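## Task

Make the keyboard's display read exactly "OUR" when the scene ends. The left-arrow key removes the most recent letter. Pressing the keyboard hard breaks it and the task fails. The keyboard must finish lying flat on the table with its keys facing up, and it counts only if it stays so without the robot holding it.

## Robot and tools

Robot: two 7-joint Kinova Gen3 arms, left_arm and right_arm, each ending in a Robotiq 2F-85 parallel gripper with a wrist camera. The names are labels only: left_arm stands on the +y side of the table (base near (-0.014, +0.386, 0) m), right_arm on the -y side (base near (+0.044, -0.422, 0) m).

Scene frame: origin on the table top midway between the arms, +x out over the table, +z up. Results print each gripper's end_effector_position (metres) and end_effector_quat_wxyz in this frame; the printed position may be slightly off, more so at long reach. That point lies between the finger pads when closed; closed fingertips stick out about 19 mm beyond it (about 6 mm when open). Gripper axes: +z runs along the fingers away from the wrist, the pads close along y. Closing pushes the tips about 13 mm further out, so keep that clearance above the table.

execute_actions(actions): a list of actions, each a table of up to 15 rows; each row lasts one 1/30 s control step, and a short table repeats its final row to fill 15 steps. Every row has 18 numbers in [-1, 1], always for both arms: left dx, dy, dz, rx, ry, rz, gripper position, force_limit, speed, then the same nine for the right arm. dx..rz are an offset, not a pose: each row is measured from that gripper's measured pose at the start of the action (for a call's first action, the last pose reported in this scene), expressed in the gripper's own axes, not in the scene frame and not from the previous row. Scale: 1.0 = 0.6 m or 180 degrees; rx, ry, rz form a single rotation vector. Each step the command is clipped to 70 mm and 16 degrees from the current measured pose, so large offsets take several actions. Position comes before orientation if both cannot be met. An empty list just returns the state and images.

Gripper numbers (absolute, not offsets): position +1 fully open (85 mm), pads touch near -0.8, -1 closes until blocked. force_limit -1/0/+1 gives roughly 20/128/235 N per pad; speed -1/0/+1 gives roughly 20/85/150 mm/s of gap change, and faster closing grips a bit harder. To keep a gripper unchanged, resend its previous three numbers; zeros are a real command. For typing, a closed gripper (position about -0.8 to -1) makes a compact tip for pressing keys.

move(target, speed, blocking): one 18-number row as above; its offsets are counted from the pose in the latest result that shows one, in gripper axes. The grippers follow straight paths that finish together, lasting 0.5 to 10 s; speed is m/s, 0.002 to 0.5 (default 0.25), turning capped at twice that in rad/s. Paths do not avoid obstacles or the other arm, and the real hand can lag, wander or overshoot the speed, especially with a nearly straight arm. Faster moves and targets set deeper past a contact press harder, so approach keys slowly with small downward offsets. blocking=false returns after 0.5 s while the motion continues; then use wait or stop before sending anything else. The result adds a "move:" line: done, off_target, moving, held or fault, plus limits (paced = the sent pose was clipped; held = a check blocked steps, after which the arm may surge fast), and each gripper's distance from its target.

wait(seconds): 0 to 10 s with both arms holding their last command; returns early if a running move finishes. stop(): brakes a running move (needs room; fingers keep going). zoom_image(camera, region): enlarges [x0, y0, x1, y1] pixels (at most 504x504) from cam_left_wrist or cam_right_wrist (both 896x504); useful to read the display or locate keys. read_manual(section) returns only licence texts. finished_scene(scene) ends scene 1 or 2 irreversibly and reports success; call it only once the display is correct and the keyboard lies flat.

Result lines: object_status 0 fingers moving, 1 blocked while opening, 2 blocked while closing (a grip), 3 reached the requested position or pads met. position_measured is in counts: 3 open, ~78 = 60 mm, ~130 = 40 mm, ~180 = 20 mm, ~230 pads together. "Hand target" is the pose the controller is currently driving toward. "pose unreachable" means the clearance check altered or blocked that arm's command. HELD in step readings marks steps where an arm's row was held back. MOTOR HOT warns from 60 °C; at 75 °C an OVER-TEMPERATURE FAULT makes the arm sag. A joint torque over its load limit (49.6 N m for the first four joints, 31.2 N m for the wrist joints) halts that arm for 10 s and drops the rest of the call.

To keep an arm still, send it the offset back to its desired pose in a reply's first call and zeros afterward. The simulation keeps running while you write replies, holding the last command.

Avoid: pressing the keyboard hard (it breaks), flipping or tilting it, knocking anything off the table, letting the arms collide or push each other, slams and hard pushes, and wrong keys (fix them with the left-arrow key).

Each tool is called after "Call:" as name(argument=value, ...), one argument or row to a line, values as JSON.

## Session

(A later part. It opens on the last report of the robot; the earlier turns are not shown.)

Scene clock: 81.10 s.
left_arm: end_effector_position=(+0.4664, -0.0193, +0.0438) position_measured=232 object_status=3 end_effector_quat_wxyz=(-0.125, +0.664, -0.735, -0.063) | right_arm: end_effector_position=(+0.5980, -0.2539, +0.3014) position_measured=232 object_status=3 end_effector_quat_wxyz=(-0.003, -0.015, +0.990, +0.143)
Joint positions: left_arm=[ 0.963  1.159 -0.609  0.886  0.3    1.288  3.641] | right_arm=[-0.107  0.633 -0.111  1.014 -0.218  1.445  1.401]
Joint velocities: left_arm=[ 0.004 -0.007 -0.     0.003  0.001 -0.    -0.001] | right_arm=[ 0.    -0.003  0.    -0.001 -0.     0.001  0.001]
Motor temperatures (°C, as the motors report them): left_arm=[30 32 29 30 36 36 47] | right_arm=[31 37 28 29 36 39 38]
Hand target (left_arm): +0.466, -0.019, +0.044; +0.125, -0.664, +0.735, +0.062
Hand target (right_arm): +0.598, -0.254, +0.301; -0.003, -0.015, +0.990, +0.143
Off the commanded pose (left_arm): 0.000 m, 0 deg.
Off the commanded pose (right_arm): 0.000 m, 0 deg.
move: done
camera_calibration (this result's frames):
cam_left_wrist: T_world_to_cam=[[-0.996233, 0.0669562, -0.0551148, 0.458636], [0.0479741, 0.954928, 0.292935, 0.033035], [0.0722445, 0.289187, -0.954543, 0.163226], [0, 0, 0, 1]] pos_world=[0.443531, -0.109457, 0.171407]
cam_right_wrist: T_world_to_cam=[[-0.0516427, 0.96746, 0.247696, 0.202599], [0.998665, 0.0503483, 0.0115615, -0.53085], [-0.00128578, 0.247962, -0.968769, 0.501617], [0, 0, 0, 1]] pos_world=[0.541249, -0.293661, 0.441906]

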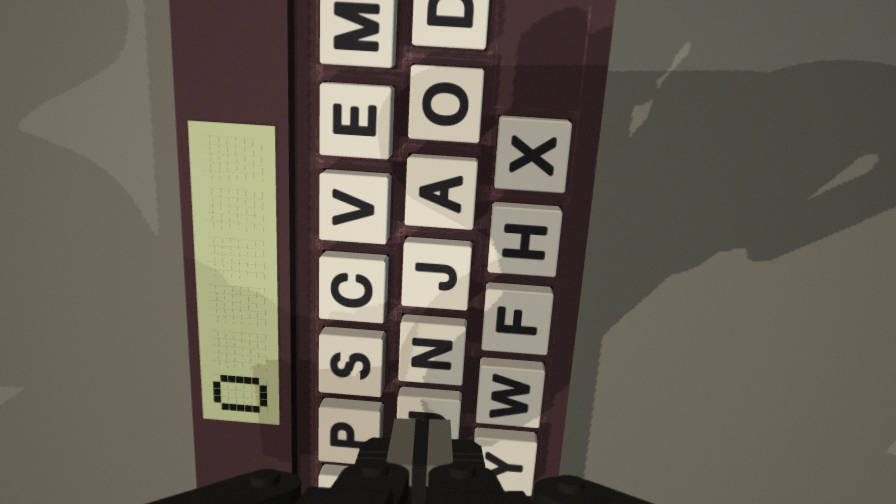

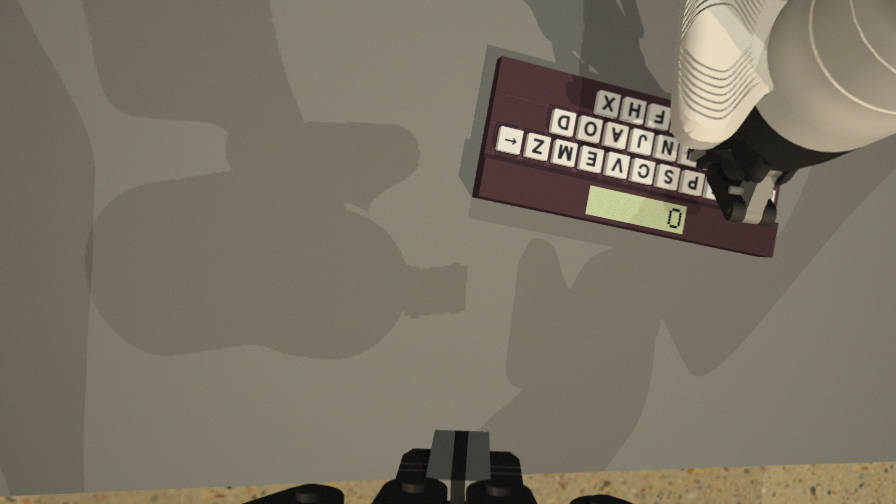

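Call:
move(
  target=[0.0035,0.0026,0.0125,0,0,0,-1,0,0,0,0,0,0,0,0,-1,0,0],
  speed=0.012,
)

Scene clock: 94.03 s.
left_arm: end_effector_position=(+0.4655, -0.0192, +0.0362) position_measured=232 object_status=3 end_effector_quat_wxyz=(-0.125, +0.664, -0.735, -0.062) | right_arm: end_effector_position=(+0.5980, -0.2539, +0.3014) position_measured=232 object_status=3 end_effector_quat_wxyz=(-0.003, -0.015, +0.990, +0.143)
Joint positions: left_arm=[ 0.965  1.167 -0.607  0.895  0.303  1.272  3.643] | right_arm=[-0.107  0.633 -0.111  1.014 -0.218  1.445  1.401]
Joint velocities: left_arm=[0.    0.    0.    0.003 0.    0.001 0.   ] | right_arm=[ 0.     0.001 -0.     0.001 -0.001  0.001 -0.001]
Motor temperatures (°C, as the motors report them): left_arm=[30 33 29 30 36 36 47] | right_arm=[31 37 28 29 36 39 38]
Hand target (left_arm): +0.465, -0.019, +0.036; +0.125, -0.664, +0.735, +0.063
Hand target (right_arm): +0.598, -0.254, +0.301; -0.003, -0.015, +0.990, +0.143
Off the commanded pose (left_arm): 0.000 m, 0 deg.
Off the commanded pose (right_arm): 0.000 m, 0 deg.
move: done
camera_calibration (this result's frames):
cam_left_wrist: T_world_to_cam=[[-0.99621, 0.0669353, -0.055543, 0.457397], [0.0478461, 0.955, 0.29272, 0.0353253], [0.0726368, 0.288953, -0.954584, 0.155822], [0, 0, 0, 1]] pos_world=[0.442655, -0.109377, 0.16381]
cam_right_wrist: T_world_to_cam=[[-0.0516422, 0.96746, 0.247696, 0.202598], [0.998665, 0.0503479, 0.0115614, -0.530851], [-0.00128575, 0.247963, -0.968769, 0.501616], [0, 0, 0, 1]] pos_world=[0.54125, -0.293661, 0.441905]

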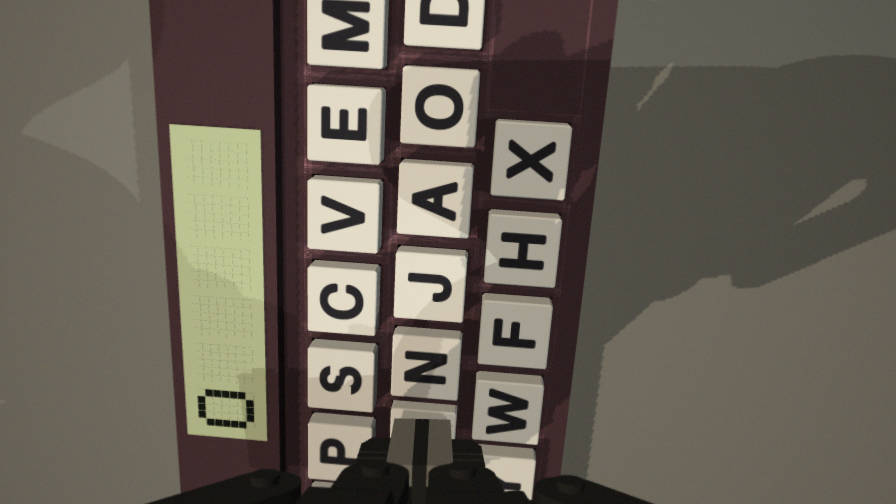

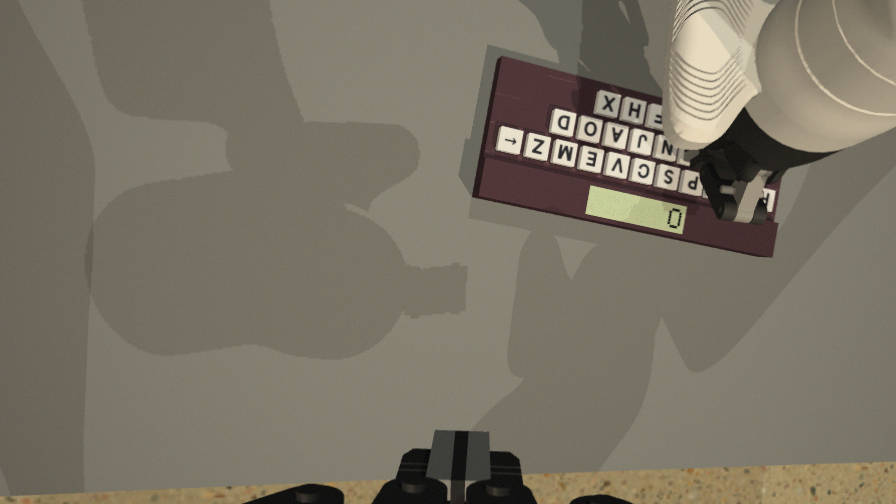

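Call:
move(
  target=[0.0006,0.0001,0.0021,0,0,0,-1,0,0,0,0,0,0,0,0,-1,0,0],
  speed=0.01,
)

Call:
move(
  target=[-0.004,-0.0011,-0.0144,0,0,0,-1,0,0,0,0,0,0,0,0,-1,0,0],
  speed=0.05,
)

Call:
move(
  target=[-0.1027,-0.0368,0.031,0,0,0,-1,0,0,0,0,0,0,0,0,-1,0,0],
  speed=0.1,
)

Scene clock: 99.73 s.
left_arm: end_effector_position=(+0.4656, -0.0193, +0.0352) position_measured=232 object_status=3 end_effector_quat_wxyz=(-0.125, +0.664, -0.735, -0.062) | right_arm: end_effector_position=(+0.5980, -0.2539, +0.3014) position_measured=232 object_status=3 end_effector_quat_wxyz=(-0.003, -0.015, +0.990, +0.143)
Joint positions: left_arm=[ 0.965  1.169 -0.607  0.895  0.303  1.27   3.643] | right_arm=[-0.107  0.633 -0.111  1.014 -0.218  1.445  1.401]
Joint velocities: left_arm=[-0.001 -0.     0.001  0.    -0.002  0.    -0.   ] | right_arm=[-0.     0.     0.     0.     0.     0.001 -0.001]
Motor temperatures (°C, as the motors report them): left_arm=[30 33 29 30 36 36 47] | right_arm=[31 37 28 29 36 39 38]
Hand target (left_arm): +0.466, -0.019, +0.035; +0.125, -0.664, +0.735, +0.062
Hand target (right_arm): +0.598, -0.254, +0.301; -0.003, -0.015, +0.990, +0.143
Off the commanded pose (left_arm): 0.000 m, 0 deg.
Off the commanded pose (right_arm): 0.000 m, 0 deg.
move: done
camera_calibration (this result's frames):
cam_left_wrist: T_world_to_cam=[[-0.996194, 0.0669381, -0.0558261, 0.457457], [0.04778, 0.955058, 0.292544, 0.0357143], [0.0728995, 0.288764, -0.954621, 0.154747], [0, 0, 0, 1]] pos_world=[0.442729, -0.109416, 0.162815]
cam_right_wrist: T_world_to_cam=[[-0.0516417, 0.96746, 0.247697, 0.202598], [0.998665, 0.0503473, 0.0115615, -0.530853], [-0.00128553, 0.247963, -0.968769, 0.501615], [0, 0, 0, 1]] pos_world=[0.541251, -0.293661, 0.441903]

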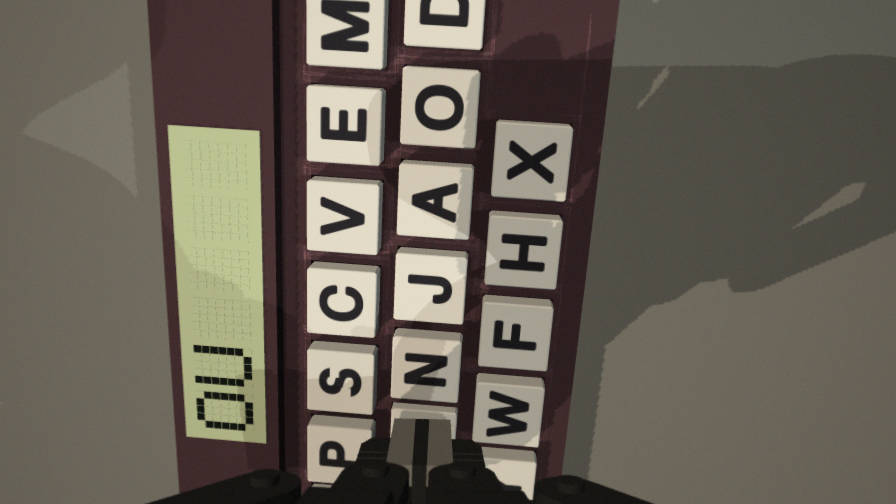

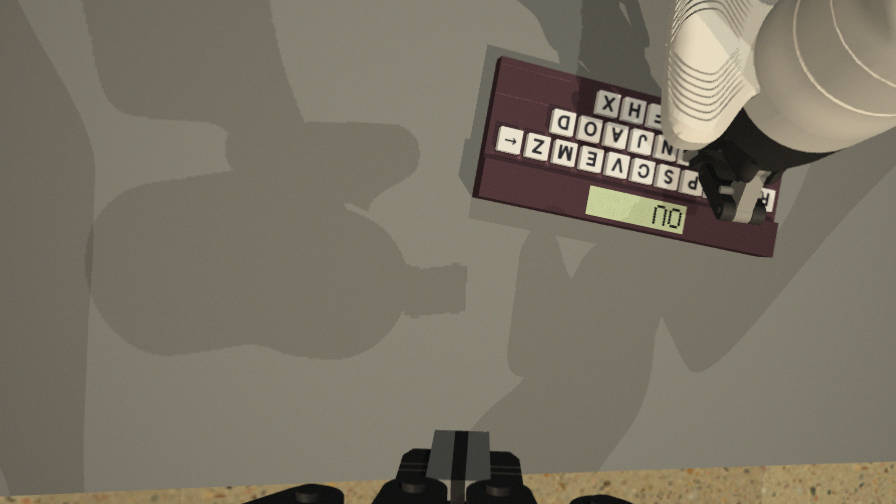

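Scene clock: 100.43 s.
left_arm: end_effector_position=(+0.4656, -0.0193, +0.0441) position_measured=232 object_status=3 end_effector_quat_wxyz=(-0.125, +0.664, -0.735, -0.062) | right_arm: end_effector_position=(+0.5980, -0.2539, +0.3014) position_measured=232 object_status=3 end_effector_quat_wxyz=(-0.003, -0.015, +0.990, +0.143)
Joint positions: left_arm=[ 0.965  1.157 -0.609  0.89   0.3    1.286  3.642] | right_arm=[-0.107  0.633 -0.111  1.014 -0.218  1.445  1.401]
Joint velocities: left_arm=[ 0.    -0.001 -0.    -0.    -0.001  0.001  0.001] | right_arm=[ 0.    -0.    -0.001 -0.001 -0.    -0.001 -0.   ]
Motor temperatures (°C, as the motors report them): left_arm=[30 33 29 30 36 36 47] | right_arm=[31 37 28 29 36 39 38]
Hand target (left_arm): +0.466, -0.019, +0.044; +0.125, -0.664, +0.735, +0.062
Hand target (right_arm): +0.598, -0.254, +0.301; -0.003, -0.015, +0.990, +0.143
Off the commanded pose (left_arm): 0.000 m, 0 deg.
Off the commanded pose (right_arm): 0.000 m, 0 deg.
move: done
camera_calibration (this result's frames):
cam_left_wrist: T_world_to_cam=[[-0.996193, 0.0669829, -0.0558003, 0.457932], [0.0478296, 0.955052, 0.292555, 0.0330736], [0.0728883, 0.288772, -0.954619, 0.163316], [0, 0, 0, 1]] pos_world=[0.442703, -0.109422, 0.171782]
cam_right_wrist: T_world_to_cam=[[-0.0516408, 0.96746, 0.247697, 0.202598], [0.998665, 0.0503464, 0.0115614, -0.530854], [-0.00128541, 0.247963, -0.968769, 0.501614], [0, 0, 0, 1]] pos_world=[0.541252, -0.293661, 0.441902]

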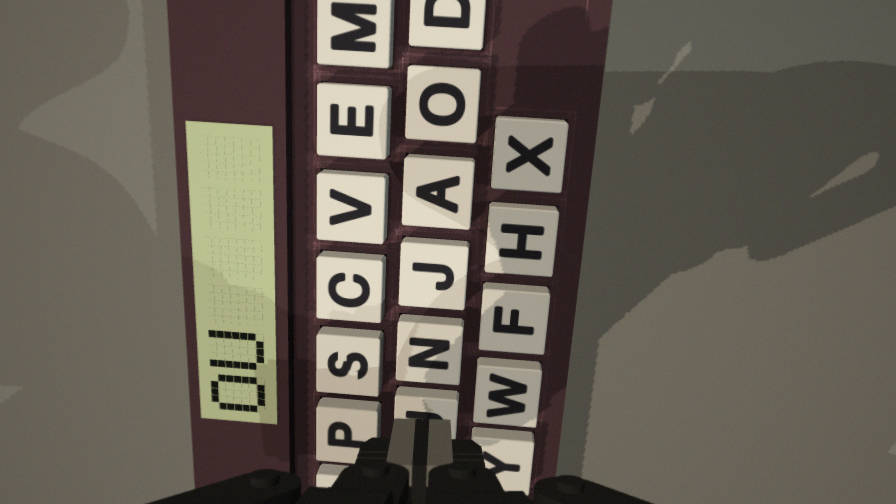

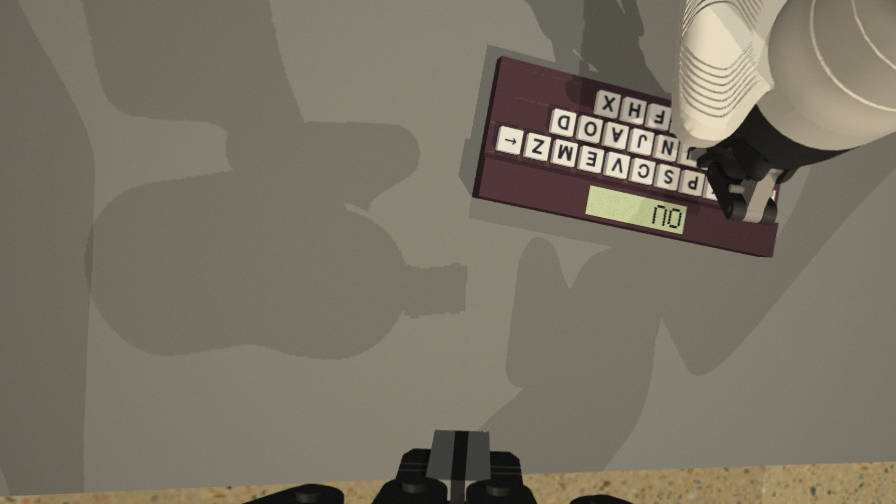

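Scene clock: 101.40 s.
left_arm: end_effector_position=(+0.4949, +0.0419, +0.0442) position_measured=232 object_status=3 end_effector_quat_wxyz=(-0.125, +0.664, -0.735, -0.062) | right_arm: end_effector_position=(+0.5980, -0.2539, +0.3014) position_measured=232 object_status=3 end_effector_quat_wxyz=(-0.003, -0.015, +0.990, +0.143)
Joint positions: left_arm=[ 0.896  1.108 -0.615  1.021  0.293  1.186  3.527] | right_arm=[-0.107  0.633 -0.111  1.014 -0.218  1.445  1.401]
Joint velocities: left_arm=[-0.001 -0.003 -0.001 -0.    -0.    -0.    -0.   ] | right_arm=[-0.     0.003  0.     0.     0.     0.001  0.001]
Motor temperatures (°C, as the motors report them): left_arm=[30 33 29 30 36 36 47] | right_arm=[31 37 28 29 36 39 38]
Hand target (left_arm): +0.495, +0.042, +0.044; +0.125, -0.664, +0.735, +0.062
Hand target (right_arm): +0.598, -0.254, +0.301; -0.003, -0.015, +0.990, +0.143
Off the commanded pose (left_arm): 0.000 m, 0 deg.
Off the commanded pose (right_arm): 0.000 m, 0 deg.
move: done
camera_calibration (this result's frames):
cam_left_wrist: T_world_to_cam=[[-0.996194, 0.0670798, -0.0556639, 0.482991], [0.0479741, 0.955093, 0.292398, -0.0268607], [0.0727782, 0.288615, -0.954675, 0.143621], [0, 0, 0, 1]] pos_world=[0.471989, -0.0481957, 0.171851]
cam_right_wrist: T_world_to_cam=[[-0.0516403, 0.96746, 0.247697, 0.202598], [0.998665, 0.0503458, 0.0115616, -0.530855], [-0.00128512, 0.247964, -0.968768, 0.501612], [0, 0, 0, 1]] pos_world=[0.541253, -0.29366, 0.441901]

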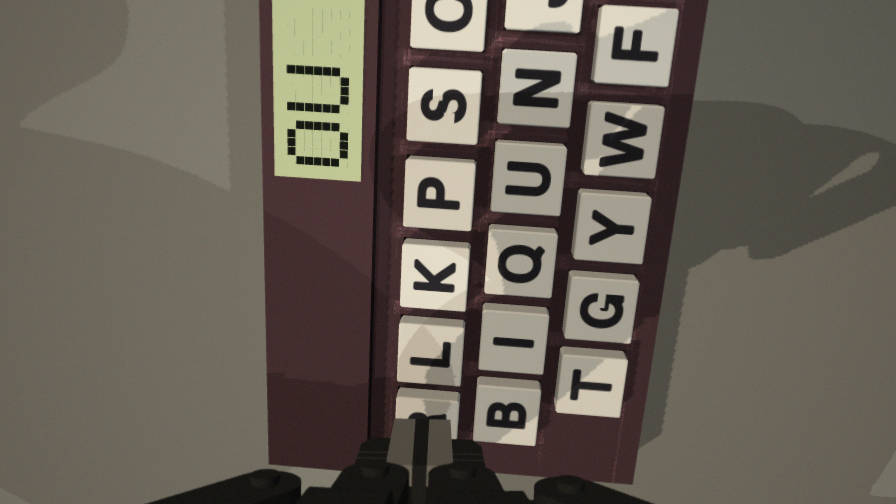

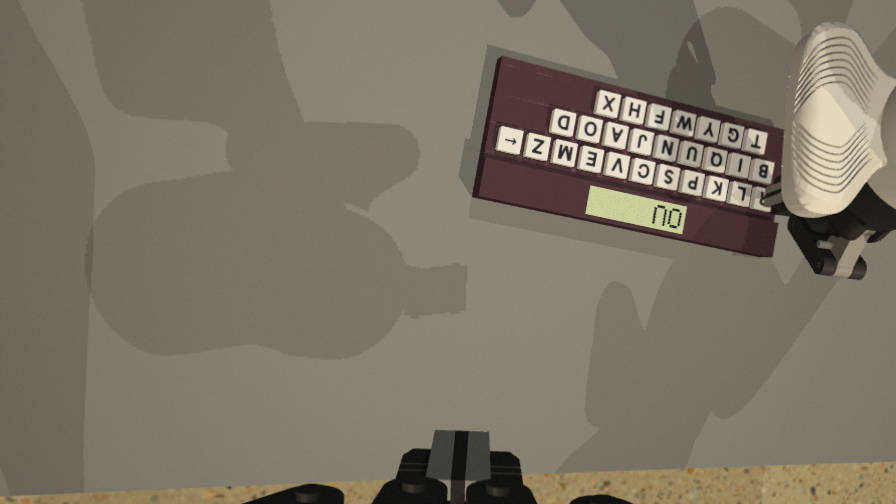

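Call:
move(
  target=[0.003,0.002,0.0148,0,0,0,-1,0,0,0,0,0,0,0,0,-1,0,0],
  speed=0.012,
)

Scene clock: 105.43 s.
left_arm: end_effector_position=(+0.4946, +0.0425, +0.0354) position_measured=232 object_status=3 end_effector_quat_wxyz=(-0.125, +0.664, -0.735, -0.062) | right_arm: end_effector_position=(+0.5980, -0.2538, +0.3014) position_measured=232 object_status=3 end_effector_quat_wxyz=(-0.003, -0.015, +0.990, +0.143)
Joint positions: left_arm=[ 0.896  1.118 -0.612  1.029  0.297  1.168  3.527] | right_arm=[-0.107  0.633 -0.111  1.014 -0.218  1.445  1.401]
Joint velocities: left_arm=[ 0.     0.001  0.001  0.001  0.001 -0.     0.001] | right_arm=[-0.    -0.001  0.     0.     0.    -0.001 -0.001]
Motor temperatures (°C, as the motors report them): left_arm=[30 33 29 30 36 36 47] | right_arm=[31 37 28 29 36 39 38]
Hand target (left_arm): +0.494, +0.043, +0.035; +0.125, -0.664, +0.735, +0.062
Hand target (right_arm): +0.598, -0.254, +0.301; -0.003, -0.015, +0.990, +0.143
Off the commanded pose (left_arm): 0.000 m, 0 deg.
Off the commanded pose (right_arm): 0.000 m, 0 deg.
move: done
camera_calibration (this result's frames):
cam_left_wrist: T_world_to_cam=[[-0.99616, 0.0671559, -0.0561689, 0.482157], [0.047927, 0.9552, 0.292055, -0.0247763], [0.0732657, 0.288241, -0.954751, 0.134887], [0, 0, 0, 1]] pos_world=[0.47161, -0.0475934, 0.163102]
cam_right_wrist: T_world_to_cam=[[-0.0516395, 0.96746, 0.247697, 0.202597], [0.998665, 0.0503451, 0.0115615, -0.530856], [-0.00128508, 0.247964, -0.968768, 0.501611], [0, 0, 0, 1]] pos_world=[0.541254, -0.29366, 0.4419]

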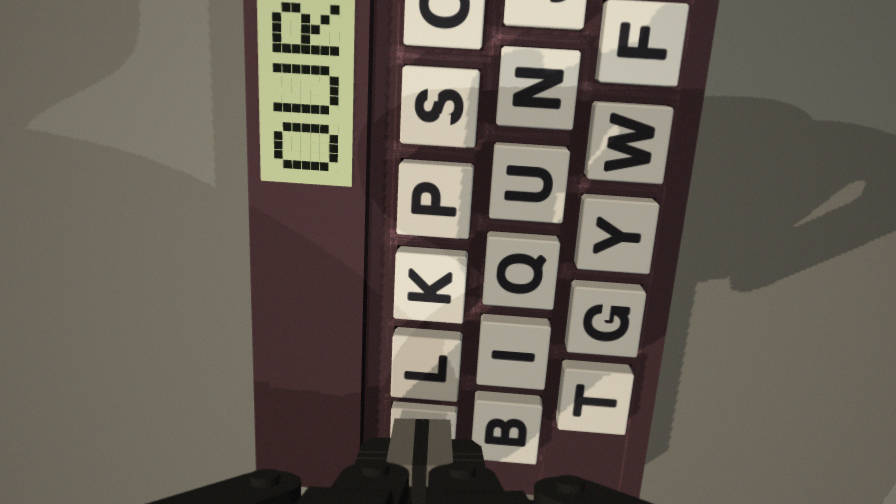

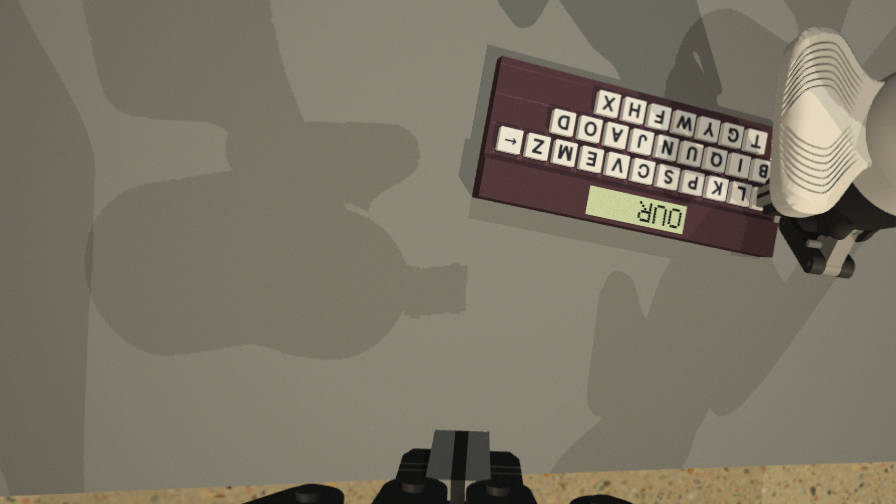

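Call:
move(
  target=[-0.008,0,-0.03,0,0,0,-1,0,0,0,0,0,0,0,0,-1,0,0],
  speed=0.08,
)

Call:
finished_scene(
  scene=1,
)

Scene clock: 109.37 s.
left_arm: end_effector_position=(+0.4932, +0.0425, +0.0539) position_measured=232 object_status=3 end_effector_quat_wxyz=(-0.125, +0.664, -0.735, -0.062) | right_arm: end_effector_position=(+0.5980, -0.2538, +0.3014) position_measured=232 object_status=3 end_effector_quat_wxyz=(-0.003, -0.015, +0.990, +0.143)
Joint positions: left_arm=[ 0.9    1.091 -0.618  1.026  0.288  1.198  3.525] | right_arm=[-0.107  0.633 -0.111  1.014 -0.218  1.445  1.401]
Joint velocities: left_arm=[-0.    -0.001  0.001  0.     0.001  0.001 -0.   ] | right_arm=[-0.    -0.001 -0.001  0.    -0.     0.001  0.001]
Motor temperatures (°C, as the motors report them): left_arm=[30 33 29 30 36 36 47] | right_arm=[31 37 28 29 36 39 38]
Hand target (left_arm): +0.493, +0.042, +0.054; +0.125, -0.664, +0.735, +0.062
Hand target (right_arm): +0.598, -0.254, +0.301; -0.003, -0.015, +0.990, +0.143
Off the commanded pose (left_arm): 0.000 m, 0 deg.
Off the commanded pose (right_arm): 0.000 m, 0 deg.
move: done
camera_calibration (this result's frames):
cam_left_wrist: T_world_to_cam=[[-0.996161, 0.0672133, -0.05609, 0.481769], [0.0480001, 0.955177, 0.292116, -0.0301383], [0.07321, 0.288303, -0.954737, 0.152683], [0, 0, 0, 1]] pos_world=[0.470188, -0.0476127, 0.181598]
cam_right_wrist: T_world_to_cam=[[-0.0516389, 0.96746, 0.247698, 0.202597], [0.998665, 0.0503444, 0.0115615, -0.530857], [-0.00128493, 0.247964, -0.968768, 0.50161], [0, 0, 0, 1]] pos_world=[0.541255, -0.29366, 0.441899]

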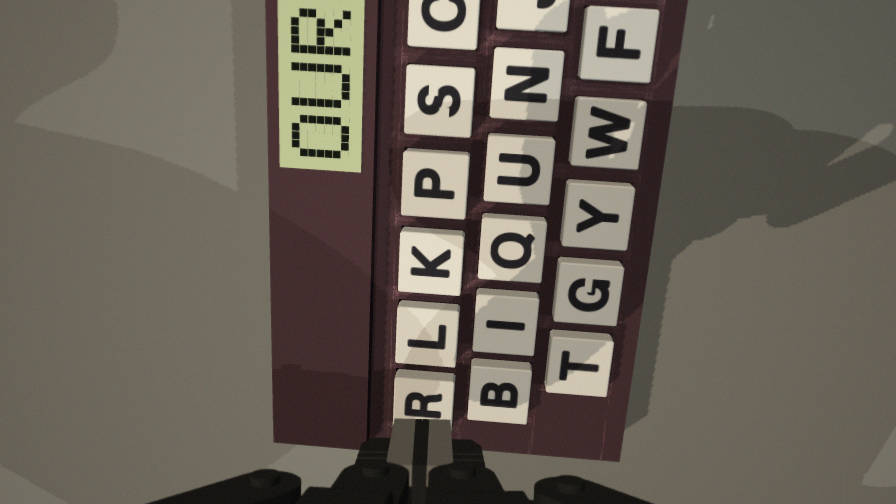

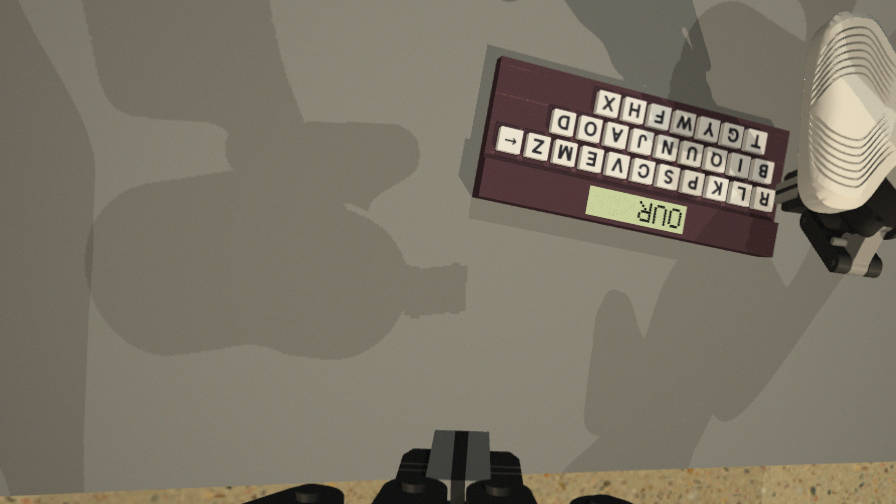

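The scene is finished: the task was done.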